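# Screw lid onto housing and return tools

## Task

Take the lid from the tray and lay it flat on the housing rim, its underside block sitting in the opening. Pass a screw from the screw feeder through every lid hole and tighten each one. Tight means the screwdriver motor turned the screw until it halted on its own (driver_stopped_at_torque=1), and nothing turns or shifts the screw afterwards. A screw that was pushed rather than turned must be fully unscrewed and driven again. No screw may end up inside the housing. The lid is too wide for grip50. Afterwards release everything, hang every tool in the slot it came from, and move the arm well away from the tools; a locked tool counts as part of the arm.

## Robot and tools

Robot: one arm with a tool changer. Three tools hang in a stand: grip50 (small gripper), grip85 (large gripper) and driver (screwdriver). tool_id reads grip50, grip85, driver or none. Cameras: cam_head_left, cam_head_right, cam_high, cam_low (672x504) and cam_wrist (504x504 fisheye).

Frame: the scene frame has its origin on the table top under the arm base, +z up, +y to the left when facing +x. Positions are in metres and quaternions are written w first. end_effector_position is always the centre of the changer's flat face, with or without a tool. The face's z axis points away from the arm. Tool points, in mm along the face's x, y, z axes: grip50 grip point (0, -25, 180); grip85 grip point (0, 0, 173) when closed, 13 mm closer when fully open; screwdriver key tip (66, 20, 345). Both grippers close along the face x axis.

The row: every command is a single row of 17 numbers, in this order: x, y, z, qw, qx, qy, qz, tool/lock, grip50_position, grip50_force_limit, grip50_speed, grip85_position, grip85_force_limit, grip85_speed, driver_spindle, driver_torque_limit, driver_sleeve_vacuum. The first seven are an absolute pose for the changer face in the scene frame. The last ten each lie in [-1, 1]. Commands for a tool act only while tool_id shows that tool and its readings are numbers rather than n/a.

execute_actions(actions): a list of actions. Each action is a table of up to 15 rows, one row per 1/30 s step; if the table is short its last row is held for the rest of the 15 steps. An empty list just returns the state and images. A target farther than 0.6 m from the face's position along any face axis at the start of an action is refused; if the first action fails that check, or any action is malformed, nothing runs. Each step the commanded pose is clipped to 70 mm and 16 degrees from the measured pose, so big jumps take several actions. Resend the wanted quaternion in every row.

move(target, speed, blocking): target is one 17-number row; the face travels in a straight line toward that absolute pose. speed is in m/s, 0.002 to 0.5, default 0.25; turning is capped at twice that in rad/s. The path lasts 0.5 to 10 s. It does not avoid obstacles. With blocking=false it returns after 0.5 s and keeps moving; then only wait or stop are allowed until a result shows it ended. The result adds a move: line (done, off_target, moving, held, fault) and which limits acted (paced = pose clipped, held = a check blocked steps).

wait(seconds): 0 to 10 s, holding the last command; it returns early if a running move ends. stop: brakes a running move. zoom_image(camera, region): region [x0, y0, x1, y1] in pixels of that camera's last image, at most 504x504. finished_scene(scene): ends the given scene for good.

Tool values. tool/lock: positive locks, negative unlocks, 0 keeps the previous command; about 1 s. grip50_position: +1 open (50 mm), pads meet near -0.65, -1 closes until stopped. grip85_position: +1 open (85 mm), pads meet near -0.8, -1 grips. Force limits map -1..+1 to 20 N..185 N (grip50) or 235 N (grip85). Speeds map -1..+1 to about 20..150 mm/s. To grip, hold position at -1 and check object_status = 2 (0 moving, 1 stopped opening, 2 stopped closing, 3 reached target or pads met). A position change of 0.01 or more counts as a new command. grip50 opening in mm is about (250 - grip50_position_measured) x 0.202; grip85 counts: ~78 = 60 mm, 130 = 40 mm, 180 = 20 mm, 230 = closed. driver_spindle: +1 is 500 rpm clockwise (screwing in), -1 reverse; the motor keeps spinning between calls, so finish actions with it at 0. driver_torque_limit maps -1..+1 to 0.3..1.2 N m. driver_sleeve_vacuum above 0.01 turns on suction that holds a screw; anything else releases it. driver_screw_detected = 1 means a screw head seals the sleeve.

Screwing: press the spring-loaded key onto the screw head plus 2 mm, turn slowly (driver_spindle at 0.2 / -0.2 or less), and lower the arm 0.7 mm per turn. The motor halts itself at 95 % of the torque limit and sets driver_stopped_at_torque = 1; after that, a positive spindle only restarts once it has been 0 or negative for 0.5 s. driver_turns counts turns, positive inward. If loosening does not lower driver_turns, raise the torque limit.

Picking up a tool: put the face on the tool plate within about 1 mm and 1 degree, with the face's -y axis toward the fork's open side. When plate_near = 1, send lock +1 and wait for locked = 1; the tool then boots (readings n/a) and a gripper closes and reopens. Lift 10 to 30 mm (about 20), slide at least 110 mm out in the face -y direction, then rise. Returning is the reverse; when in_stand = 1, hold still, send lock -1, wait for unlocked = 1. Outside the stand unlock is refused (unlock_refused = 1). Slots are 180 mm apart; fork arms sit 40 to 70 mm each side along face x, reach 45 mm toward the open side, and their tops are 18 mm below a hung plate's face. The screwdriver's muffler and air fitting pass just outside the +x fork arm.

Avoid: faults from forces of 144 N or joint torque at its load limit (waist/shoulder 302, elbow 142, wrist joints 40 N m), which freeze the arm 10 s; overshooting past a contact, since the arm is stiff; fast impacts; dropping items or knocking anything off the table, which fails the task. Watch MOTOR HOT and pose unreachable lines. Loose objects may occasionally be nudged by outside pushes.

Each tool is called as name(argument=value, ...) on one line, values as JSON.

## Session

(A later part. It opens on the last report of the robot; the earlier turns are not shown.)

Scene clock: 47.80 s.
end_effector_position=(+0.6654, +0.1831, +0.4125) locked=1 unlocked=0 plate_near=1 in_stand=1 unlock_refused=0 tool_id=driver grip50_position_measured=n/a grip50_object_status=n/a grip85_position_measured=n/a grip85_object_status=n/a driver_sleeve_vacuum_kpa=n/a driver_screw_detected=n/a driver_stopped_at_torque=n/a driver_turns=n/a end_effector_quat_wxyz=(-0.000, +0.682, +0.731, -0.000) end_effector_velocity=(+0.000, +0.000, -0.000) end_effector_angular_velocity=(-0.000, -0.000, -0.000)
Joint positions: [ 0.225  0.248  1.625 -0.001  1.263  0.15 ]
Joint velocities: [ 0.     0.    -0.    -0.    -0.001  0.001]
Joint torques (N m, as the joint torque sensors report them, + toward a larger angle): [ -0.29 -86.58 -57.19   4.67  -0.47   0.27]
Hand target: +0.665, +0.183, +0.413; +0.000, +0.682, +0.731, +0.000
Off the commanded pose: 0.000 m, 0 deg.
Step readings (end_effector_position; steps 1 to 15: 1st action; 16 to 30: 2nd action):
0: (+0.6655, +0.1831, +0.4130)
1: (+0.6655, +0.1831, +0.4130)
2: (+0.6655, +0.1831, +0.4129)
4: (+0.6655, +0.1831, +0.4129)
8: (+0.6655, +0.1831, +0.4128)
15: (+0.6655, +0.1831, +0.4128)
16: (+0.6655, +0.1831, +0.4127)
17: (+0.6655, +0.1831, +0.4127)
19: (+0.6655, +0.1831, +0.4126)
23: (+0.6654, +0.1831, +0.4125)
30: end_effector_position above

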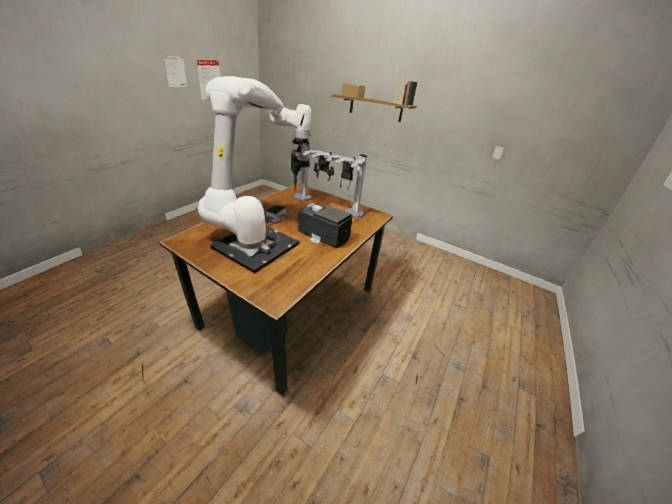

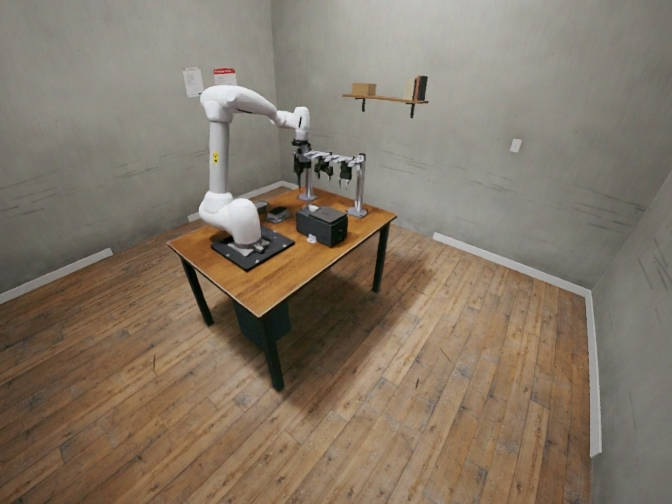

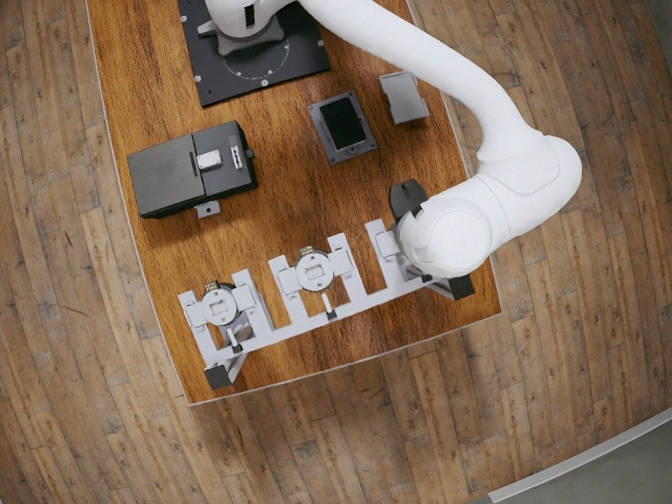

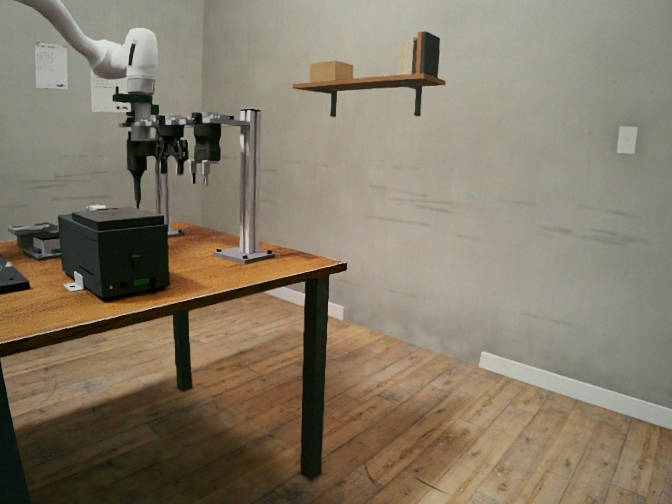

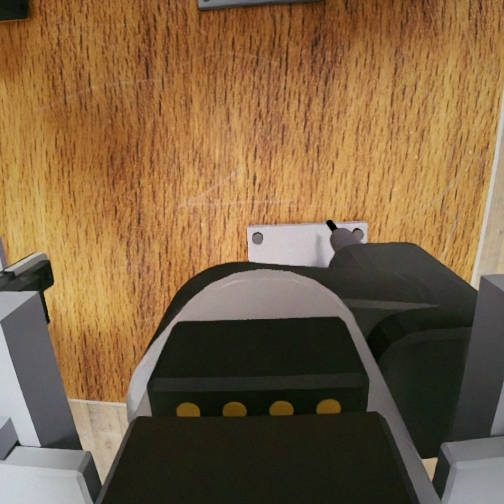

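move(target=[0.6655,0.1831,0.432,0,0.6820,0.7314,0,0,0,0,0,1,-0.5,-1,0,0,0], speed=0.05)

move(target=[0.5408,0.1744,0.432,0,0.6820,0.7314,0,0,0,0,0,1,-0.5,-1,0,0,0], speed=0.12)

move(target=[0.3767,-0.1653,0.56,0,0.6820,0.7314,0,0,0,0,0,1,-0.5,-1,0,0,0], speed=0.3)

zoom_image(camera="cam_wrist", region=[280, 160, 380, 260])

Scene clock: 48.87 s.
end_effector_position=(+0.6655, +0.1831, +0.4320) locked=1 unlocked=0 plate_near=1 in_stand=0 unlock_refused=0 tool_id=driver grip50_position_measured=n/a grip50_object_status=n/a grip85_position_measured=n/a grip85_object_status=n/a driver_sleeve_vacuum_kpa=0 driver_screw_detected=0 driver_stopped_at_torque=0 driver_turns=0.00 end_effector_quat_wxyz=(-0.000, +0.682, +0.731, -0.000) end_effector_velocity=(+0.000, +0.000, +0.001) end_effector_angular_velocity=(+0.000, -0.000, +0.001)
Joint positions: [ 0.225  0.239  1.601 -0.001  1.296  0.15 ]
Joint velocities: [ 0.    -0.    -0.001  0.     0.001 -0.001]
Joint torques (N m, as the joint torque sensors report them, + toward a larger angle): [  0.44 -88.04 -59.49   4.84  -0.79   0.02]
Hand target: +0.665, +0.183, +0.432; +0.000, +0.682, +0.731, -0.000
Off the commanded pose: 0.000 m, 0 deg.
move: done

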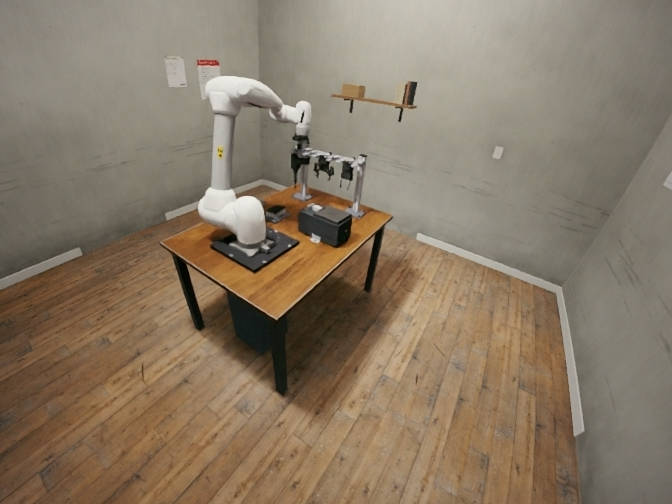

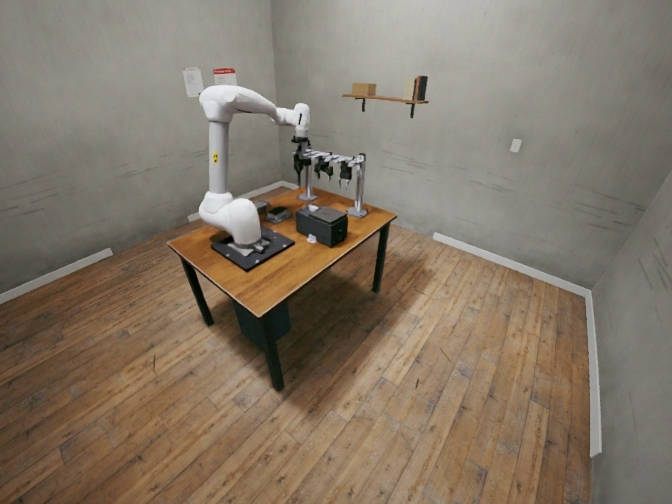

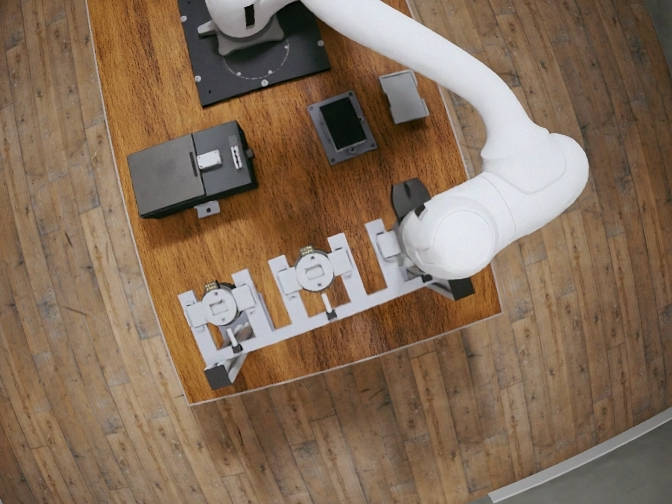

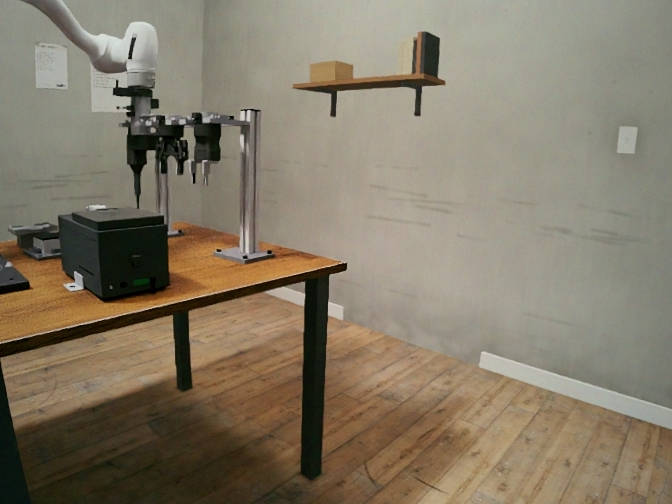

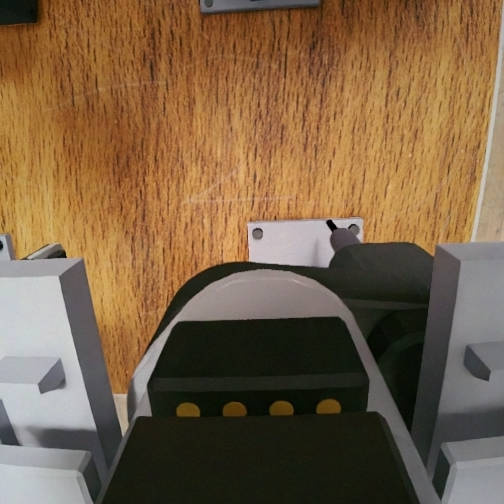

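Scene clock: 50.27 s.
end_effector_position=(+0.5409, +0.1743, +0.4319) locked=1 unlocked=0 plate_near=1 in_stand=0 unlock_refused=0 tool_id=driver grip50_position_measured=n/a grip50_object_status=n/a grip85_position_measured=n/a grip85_object_status=n/a driver_sleeve_vacuum_kpa=0 driver_screw_detected=0 driver_stopped_at_torque=0 driver_turns=0.00 end_effector_quat_wxyz=(-0.000, +0.682, +0.731, +0.000) end_effector_velocity=(-0.000, +0.000, -0.000) end_effector_angular_velocity=(-0.001, -0.000, +0.002)
Joint positions: [ 0.258  0.048  1.824 -0.001  1.263  0.183]
Joint velocities: [ 0.001 -0.001  0.001 -0.001 -0.    -0.001]
Joint torques (N m, as the joint torque sensors report them, + toward a larger angle): [ -1.52 -63.02 -59.18   4.89  -0.69   0.1 ]
Hand target: +0.541, +0.174, +0.432; -0.000, +0.682, +0.731, +0.000
Off the commanded pose: 0.000 m, 0 deg.
move: done

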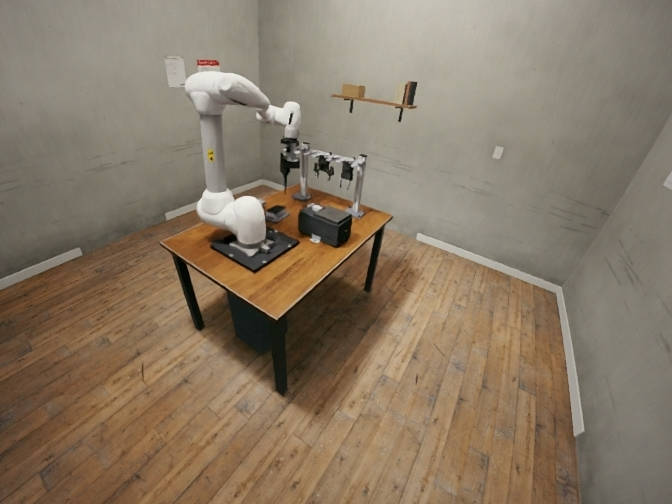

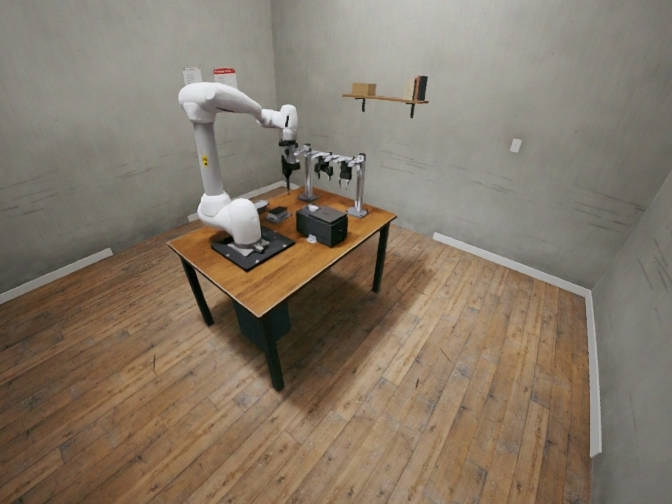

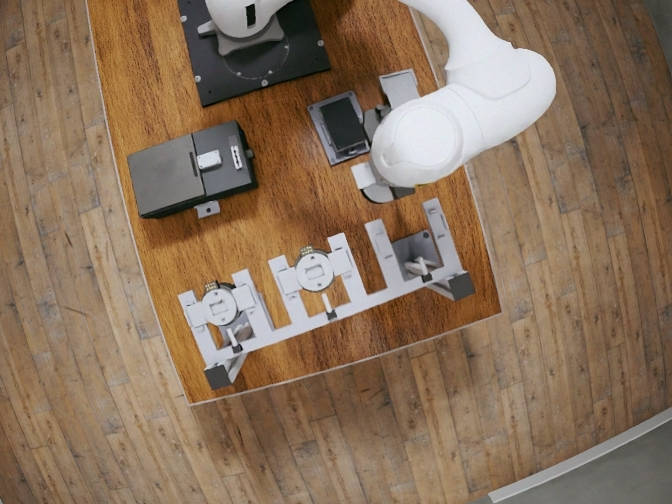

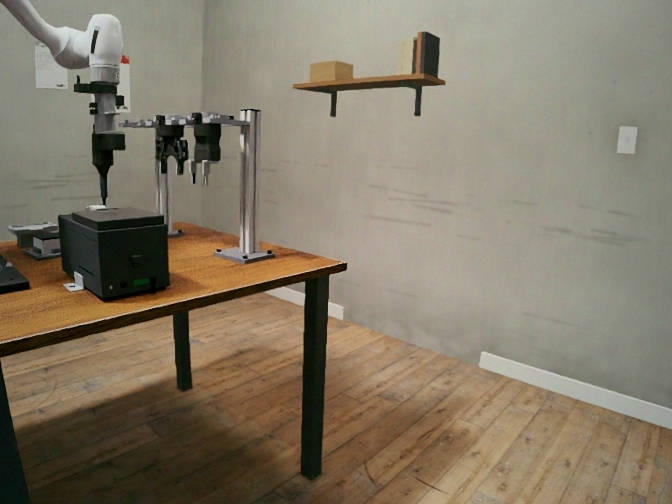

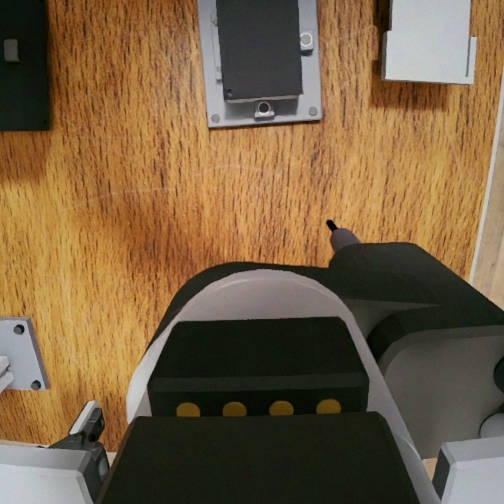

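Scene clock: 52.07 s.
end_effector_position=(+0.3766, -0.1653, +0.5601) locked=1 unlocked=0 plate_near=1 in_stand=0 unlock_refused=0 tool_id=driver grip50_position_measured=n/a grip50_object_status=n/a grip85_position_measured=n/a grip85_object_status=n/a driver_sleeve_vacuum_kpa=0 driver_screw_detected=0 driver_stopped_at_torque=0 driver_turns=0.00 end_effector_quat_wxyz=(+0.000, +0.682, +0.731, -0.000) end_effector_velocity=(+0.000, -0.001, -0.000) end_effector_angular_velocity=(-0.000, +0.001, -0.000)
Joint positions: [-0.497 -0.25   1.857  0.003  1.528 -0.573]
Joint velocities: [-0.001  0.002 -0.001 -0.001 -0.    -0.001]
Joint torques (N m, as the joint torque sensors report them, + toward a larger angle): [ -2.68 -27.74 -61.94   5.09   0.01   0.02]
Hand target: +0.377, -0.165, +0.560; +0.000, +0.682, +0.731, -0.000
Off the commanded pose: 0.000 m, 0 deg.
move: done

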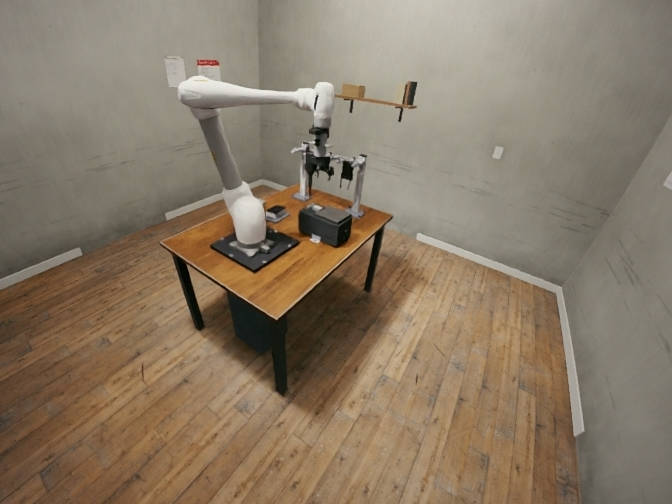

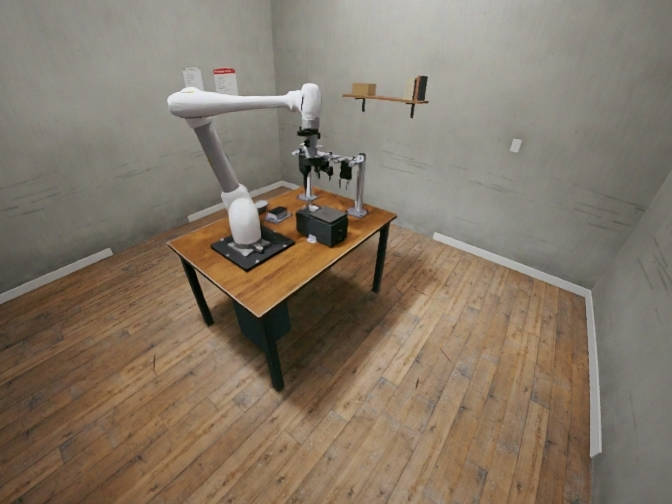

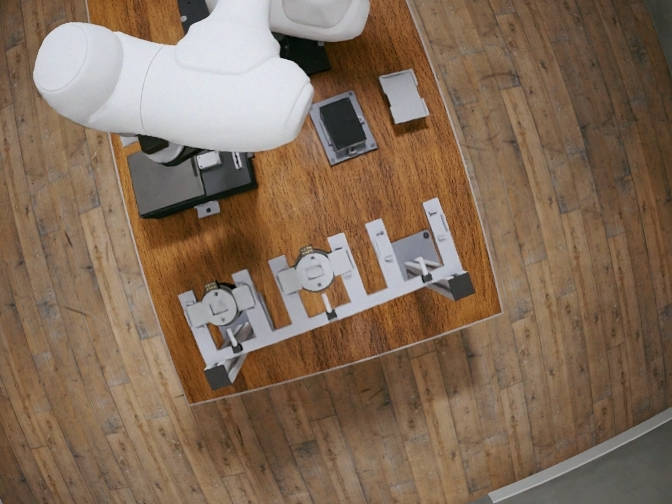

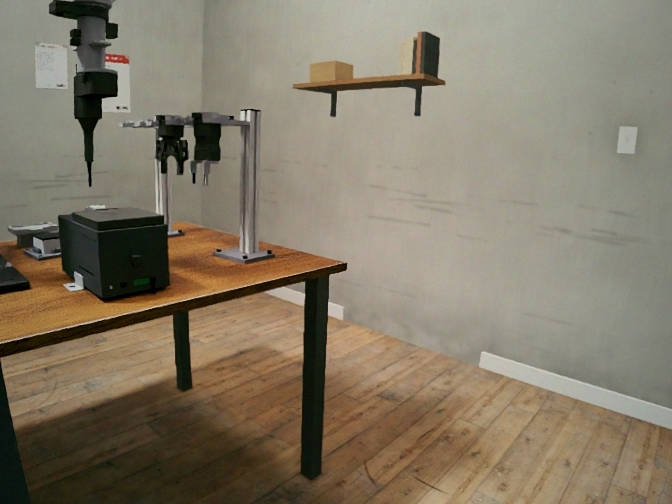

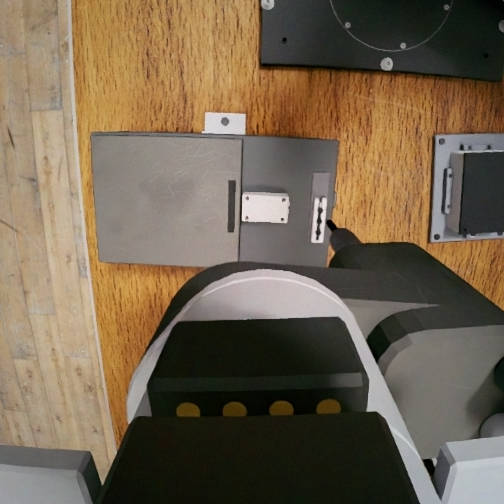

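Region (280, 160, 380, 260) of cam_wrist's 504x504 image, scaled by 5.040, with more detail than that image has.

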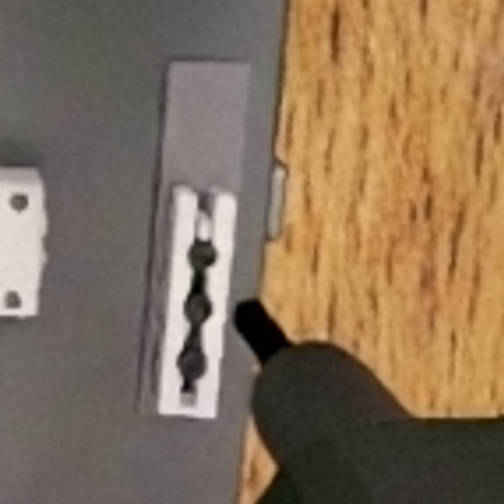

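move(target=[0.3760,-0.1660,0.54,0,0.6820,0.7314,0,0,0,0,0,1,-0.5,-1,0,0,0], speed=0.08)

zoom_image(camera="cam_wrist", region=[305, 185, 355, 235])

zoom_image(camera="cam_low", region=[65, 175, 125, 225])

Scene clock: 53.00 s.
end_effector_position=(+0.3760, -0.1660, +0.5400) locked=1 unlocked=0 plate_near=1 in_stand=0 unlock_refused=0 tool_id=driver grip50_position_measured=n/a grip50_object_status=n/a grip85_position_measured=n/a grip85_object_status=n/a driver_sleeve_vacuum_kpa=0 driver_screw_detected=0 driver_stopped_at_torque=0 driver_turns=0.00 end_effector_quat_wxyz=(+0.000, +0.682, +0.731, +0.000) end_effector_velocity=(-0.000, -0.000, -0.000) end_effector_angular_velocity=(+0.000, +0.001, -0.000)
Joint positions: [-0.5   -0.248  1.892  0.003  1.492 -0.576]
Joint velocities: [-0.    -0.     0.001 -0.     0.    -0.   ]
Joint torques (N m, as the joint torque sensors report them, + toward a larger angle): [ -0.95 -29.48 -61.12   5.26  -0.05  -0.06]
Hand target: +0.376, -0.166, +0.540; -0.000, +0.682, +0.731, -0.000
Off the commanded pose: 0.000 m, 0 deg.
move: done

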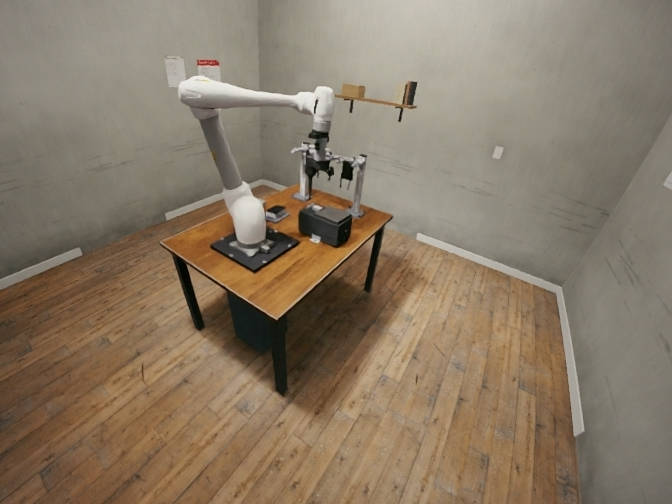

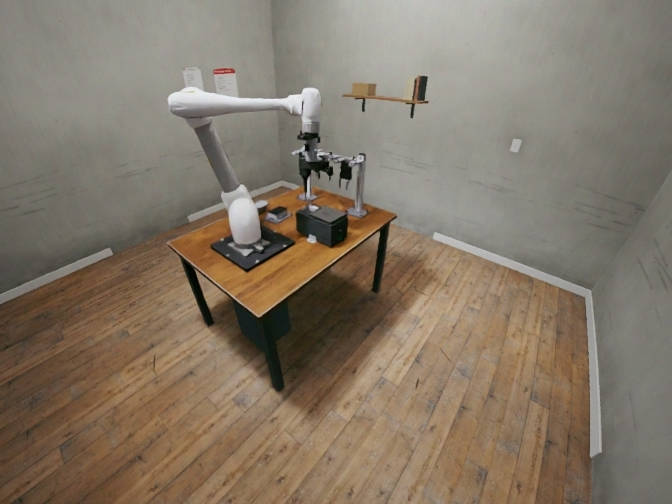

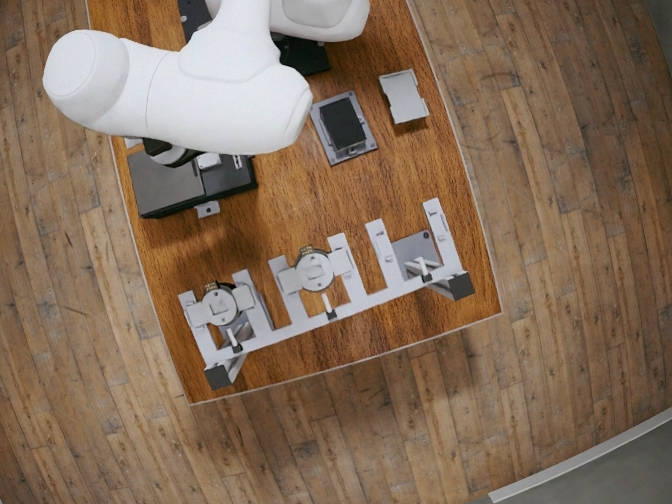

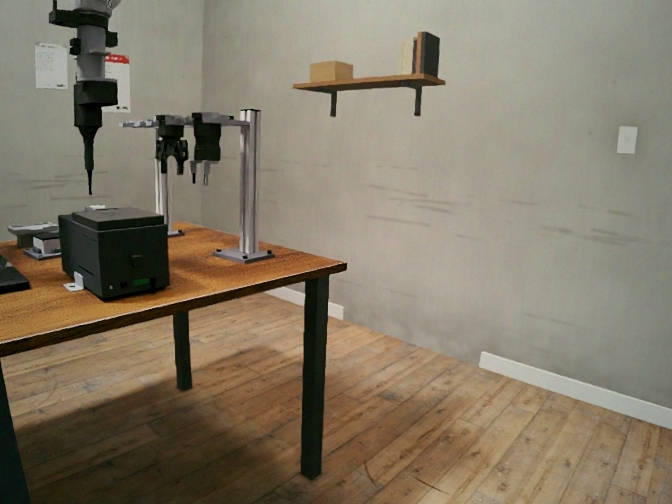

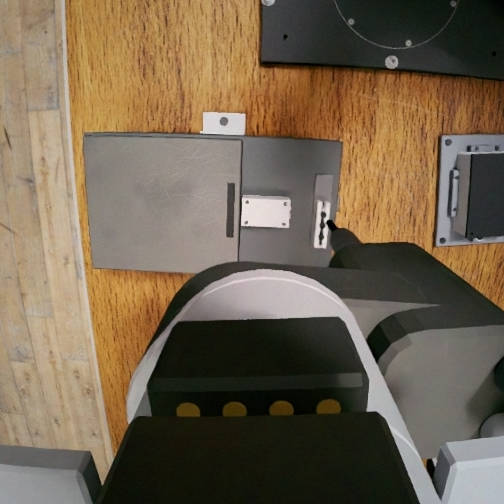

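Region (305, 185, 355, 235) of cam_wrist's 504x504 image, scaled by 10.080, with more detail than that image has.

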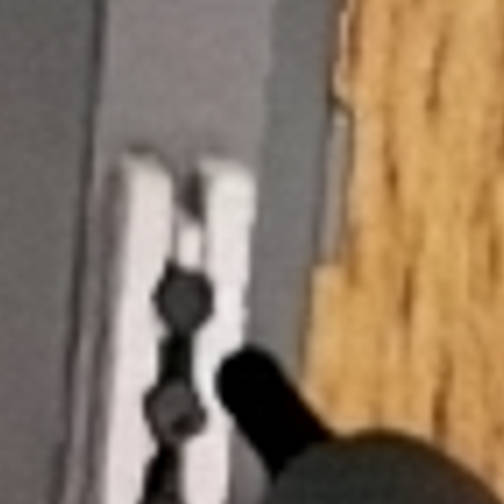

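Region (65, 175, 125, 225) of cam_low's 672x504 image, scaled by 8.400, with more detail than that image has.

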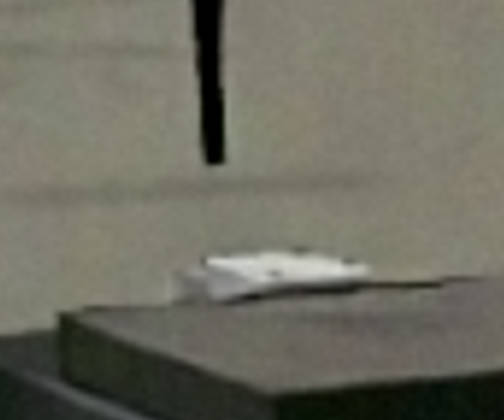

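zoom_image(camera="cam_head_right", region=[290, 185, 330, 220])

zoom_image(camera="cam_wrist", region=[70, 100, 350, 290])

Region (290, 185, 330, 220) of cam_head_right's 672x504 image, scaled by 12.600, with more detail than that image has; it fills the top 441 rows of this view, and the rest is white.

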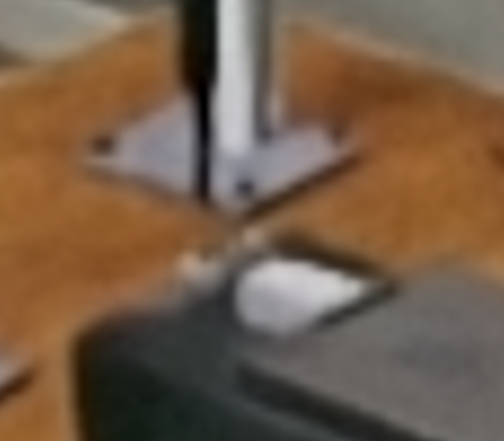

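Region (70, 100, 350, 290) of cam_wrist's 504x504 image, scaled by 1.800, with more detail than that image has; it fills the top 342 rows of this view, and the rest is white.

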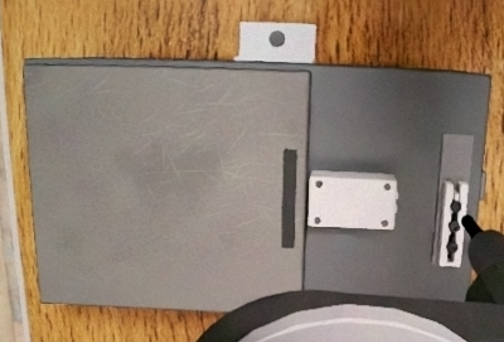

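move(target=[0.3742,-0.1678,0.522,0,0.6820,0.7314,0,0,0,0,0,1,-0.5,-1,0,0,1], speed=0.06)

zoom_image(camera="cam_wrist", region=[305, 185, 355, 235])

zoom_image(camera="cam_head_right", region=[290, 185, 330, 220])

zoom_image(camera="cam_low", region=[75, 190, 115, 220])

Scene clock: 54.70 s.
end_effector_position=(+0.3742, -0.1678, +0.5220) locked=1 unlocked=0 plate_near=1 in_stand=0 unlock_refused=0 tool_id=driver grip50_position_measured=n/a grip50_object_status=n/a grip85_position_measured=n/a grip85_object_status=n/a driver_sleeve_vacuum_kpa=14 driver_screw_detected=0 driver_stopped_at_torque=0 driver_turns=0.00 end_effector_quat_wxyz=(+0.000, +0.682, +0.731, +0.000) end_effector_velocity=(-0.000, -0.000, -0.000) end_effector_angular_velocity=(+0.000, +0.000, -0.001)
Joint positions: [-0.506 -0.247  1.923  0.003  1.46  -0.582]
Joint velocities: [-0.  0.  0. -0.  0.  0.]
Joint torques (N m, as the joint torque sensors report them, + toward a larger angle): [ -0.39 -29.08 -62.07   5.02   0.     0.11]
Hand target: +0.374, -0.168, +0.522; -0.000, +0.682, +0.731, -0.000
Off the commanded pose: 0.000 m, 0 deg.
move: done

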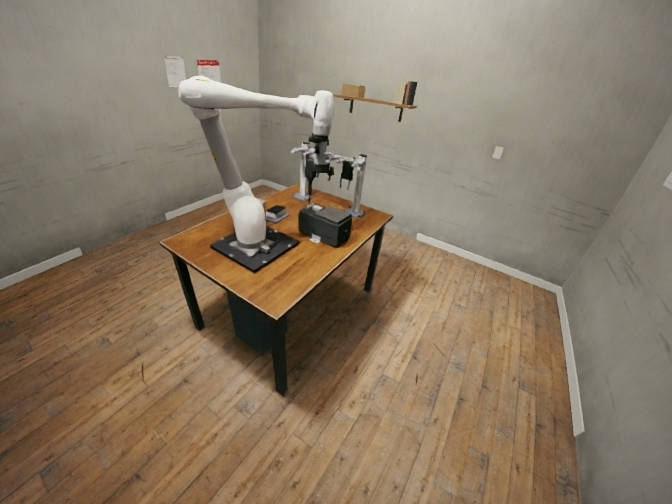

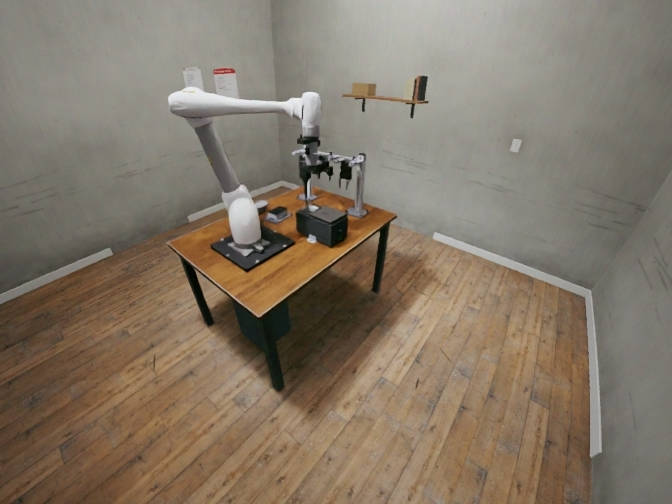

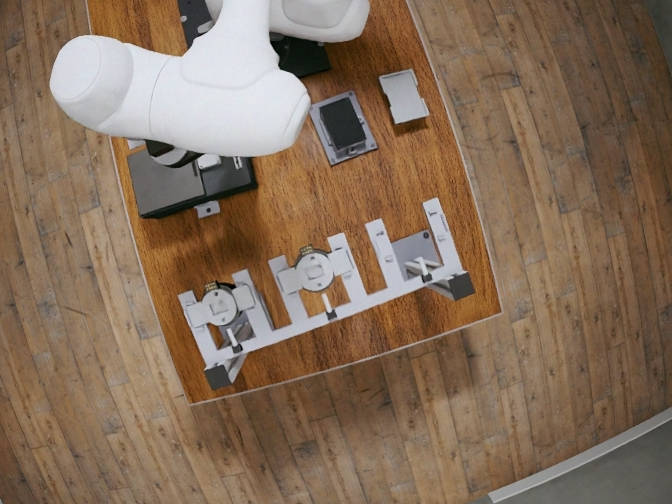

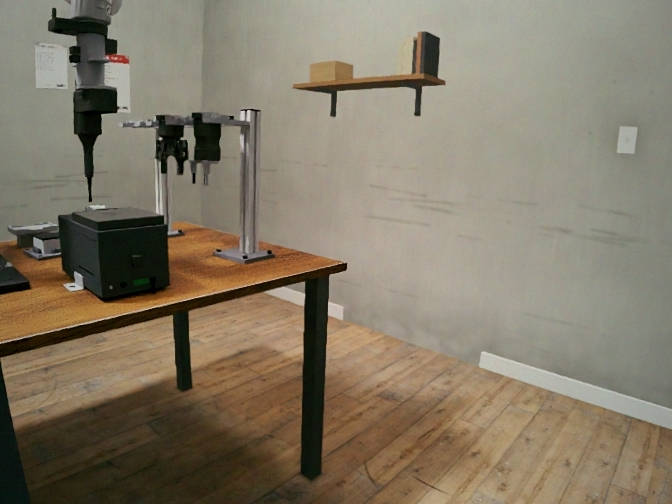

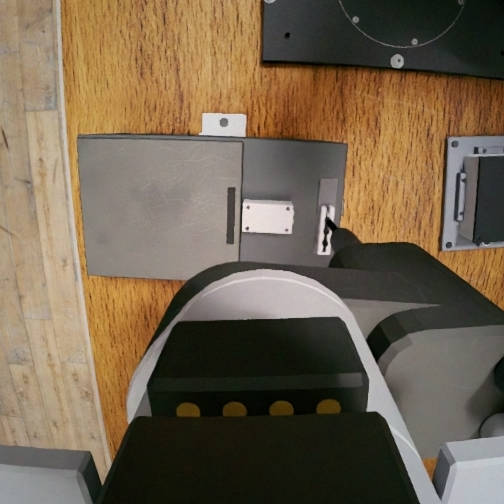

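Region (305, 185, 355, 235) of cam_wrist's 504x504 image, scaled by 10.080, with more detail than that image has.

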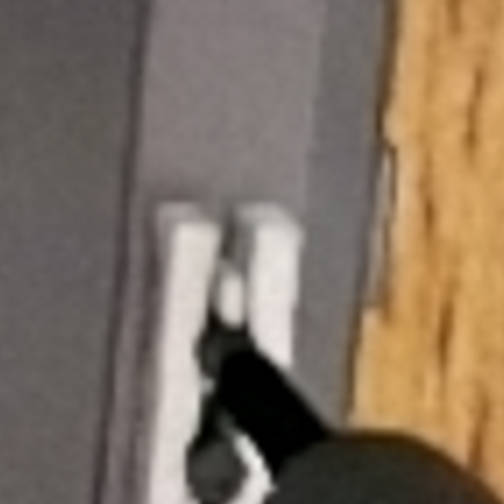

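Region (290, 185, 330, 220) of cam_head_right's 672x504 image, scaled by 12.600, with more detail than that image has; it fills the top 441 rows of this view, and the rest is white.

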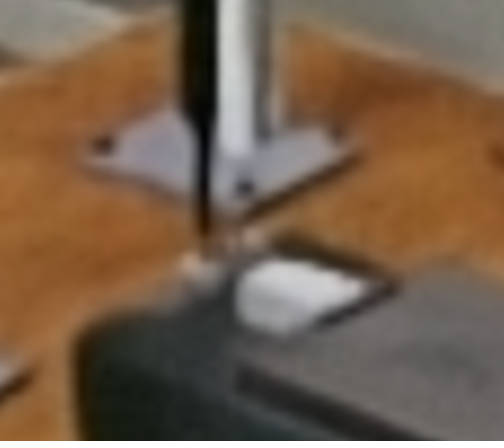

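Region (75, 190, 115, 220) of cam_low's 672x504 image, scaled by 12.600, with more detail than that image has; it fills the top 378 rows of this view, and the rest is white.

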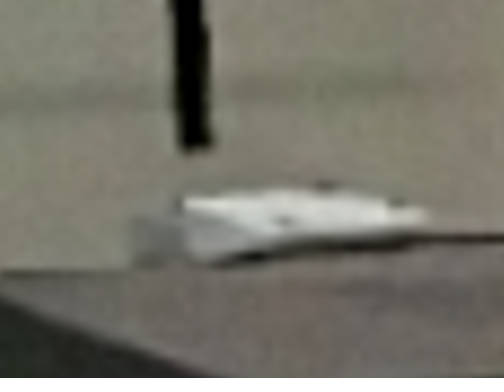

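move(target=[0.3742,-0.1678,0.5105,0,0.6820,0.7314,0,0,0,0,0,1,-0.5,-1,0.15,0,1], speed=0.02)

Scene clock: 55.60 s.
end_effector_position=(+0.3742, -0.1678, +0.5106) locked=1 unlocked=0 plate_near=1 in_stand=0 unlock_refused=0 tool_id=driver grip50_position_measured=n/a grip50_object_status=n/a grip85_position_measured=n/a grip85_object_status=n/a driver_sleeve_vacuum_kpa=14 driver_screw_detected=0 driver_stopped_at_torque=0 driver_turns=0.97 end_effector_quat_wxyz=(+0.000, +0.682, +0.731, +0.000) end_effector_velocity=(-0.000, -0.000, -0.000) end_effector_angular_velocity=(-0.001, +0.001, +0.000)
Joint positions: [-0.506 -0.244  1.942  0.003  1.438 -0.582]
Joint velocities: [-0.    -0.     0.001 -0.001 -0.001 -0.001]
Joint torques (N m, as the joint torque sensors report them, + toward a larger angle): [ -1.22 -26.17 -57.28   4.58   0.21  -0.14]
Hand target: +0.374, -0.168, +0.510; -0.000, +0.682, +0.731, +0.000
Off the commanded pose: 0.000 m, 0 deg.
move: done

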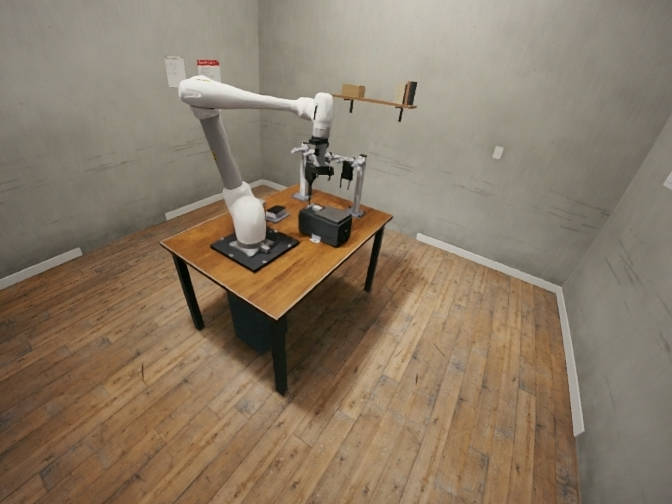

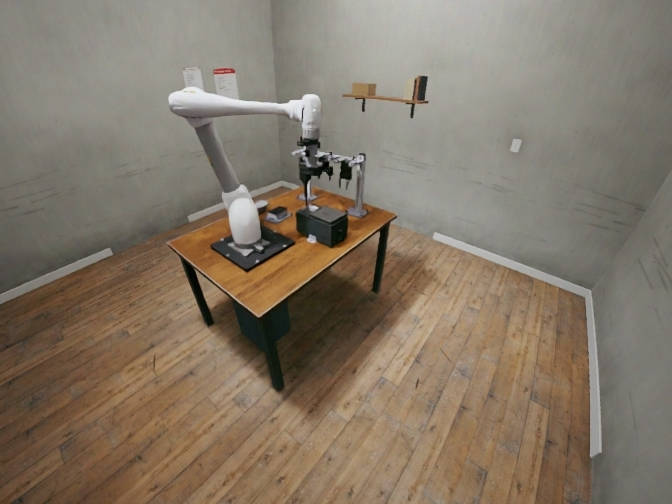

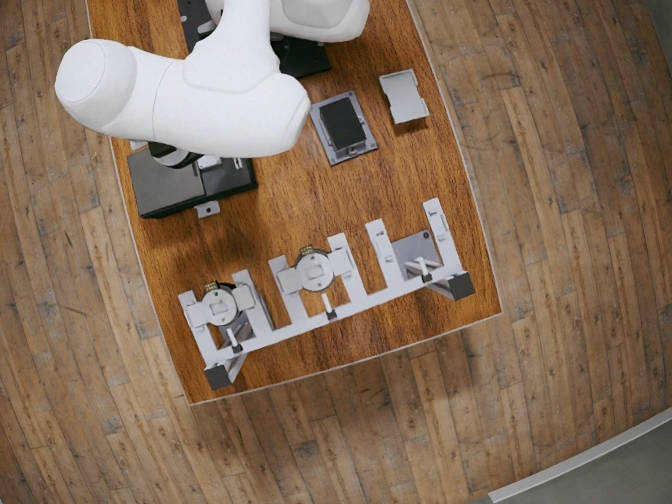

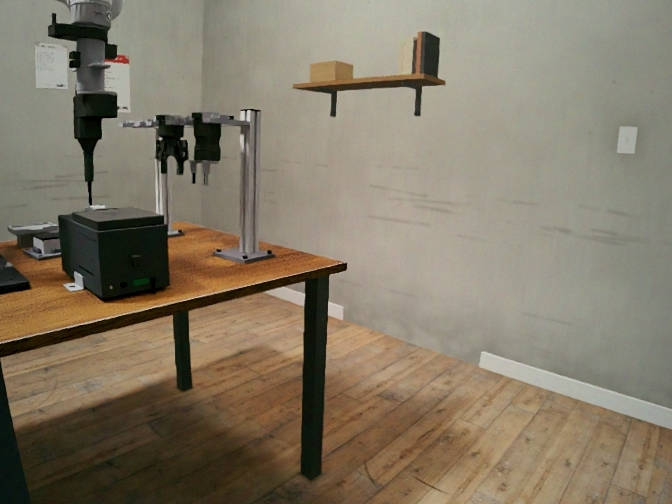

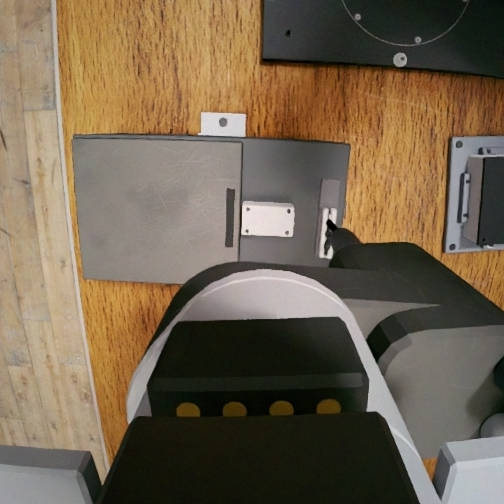

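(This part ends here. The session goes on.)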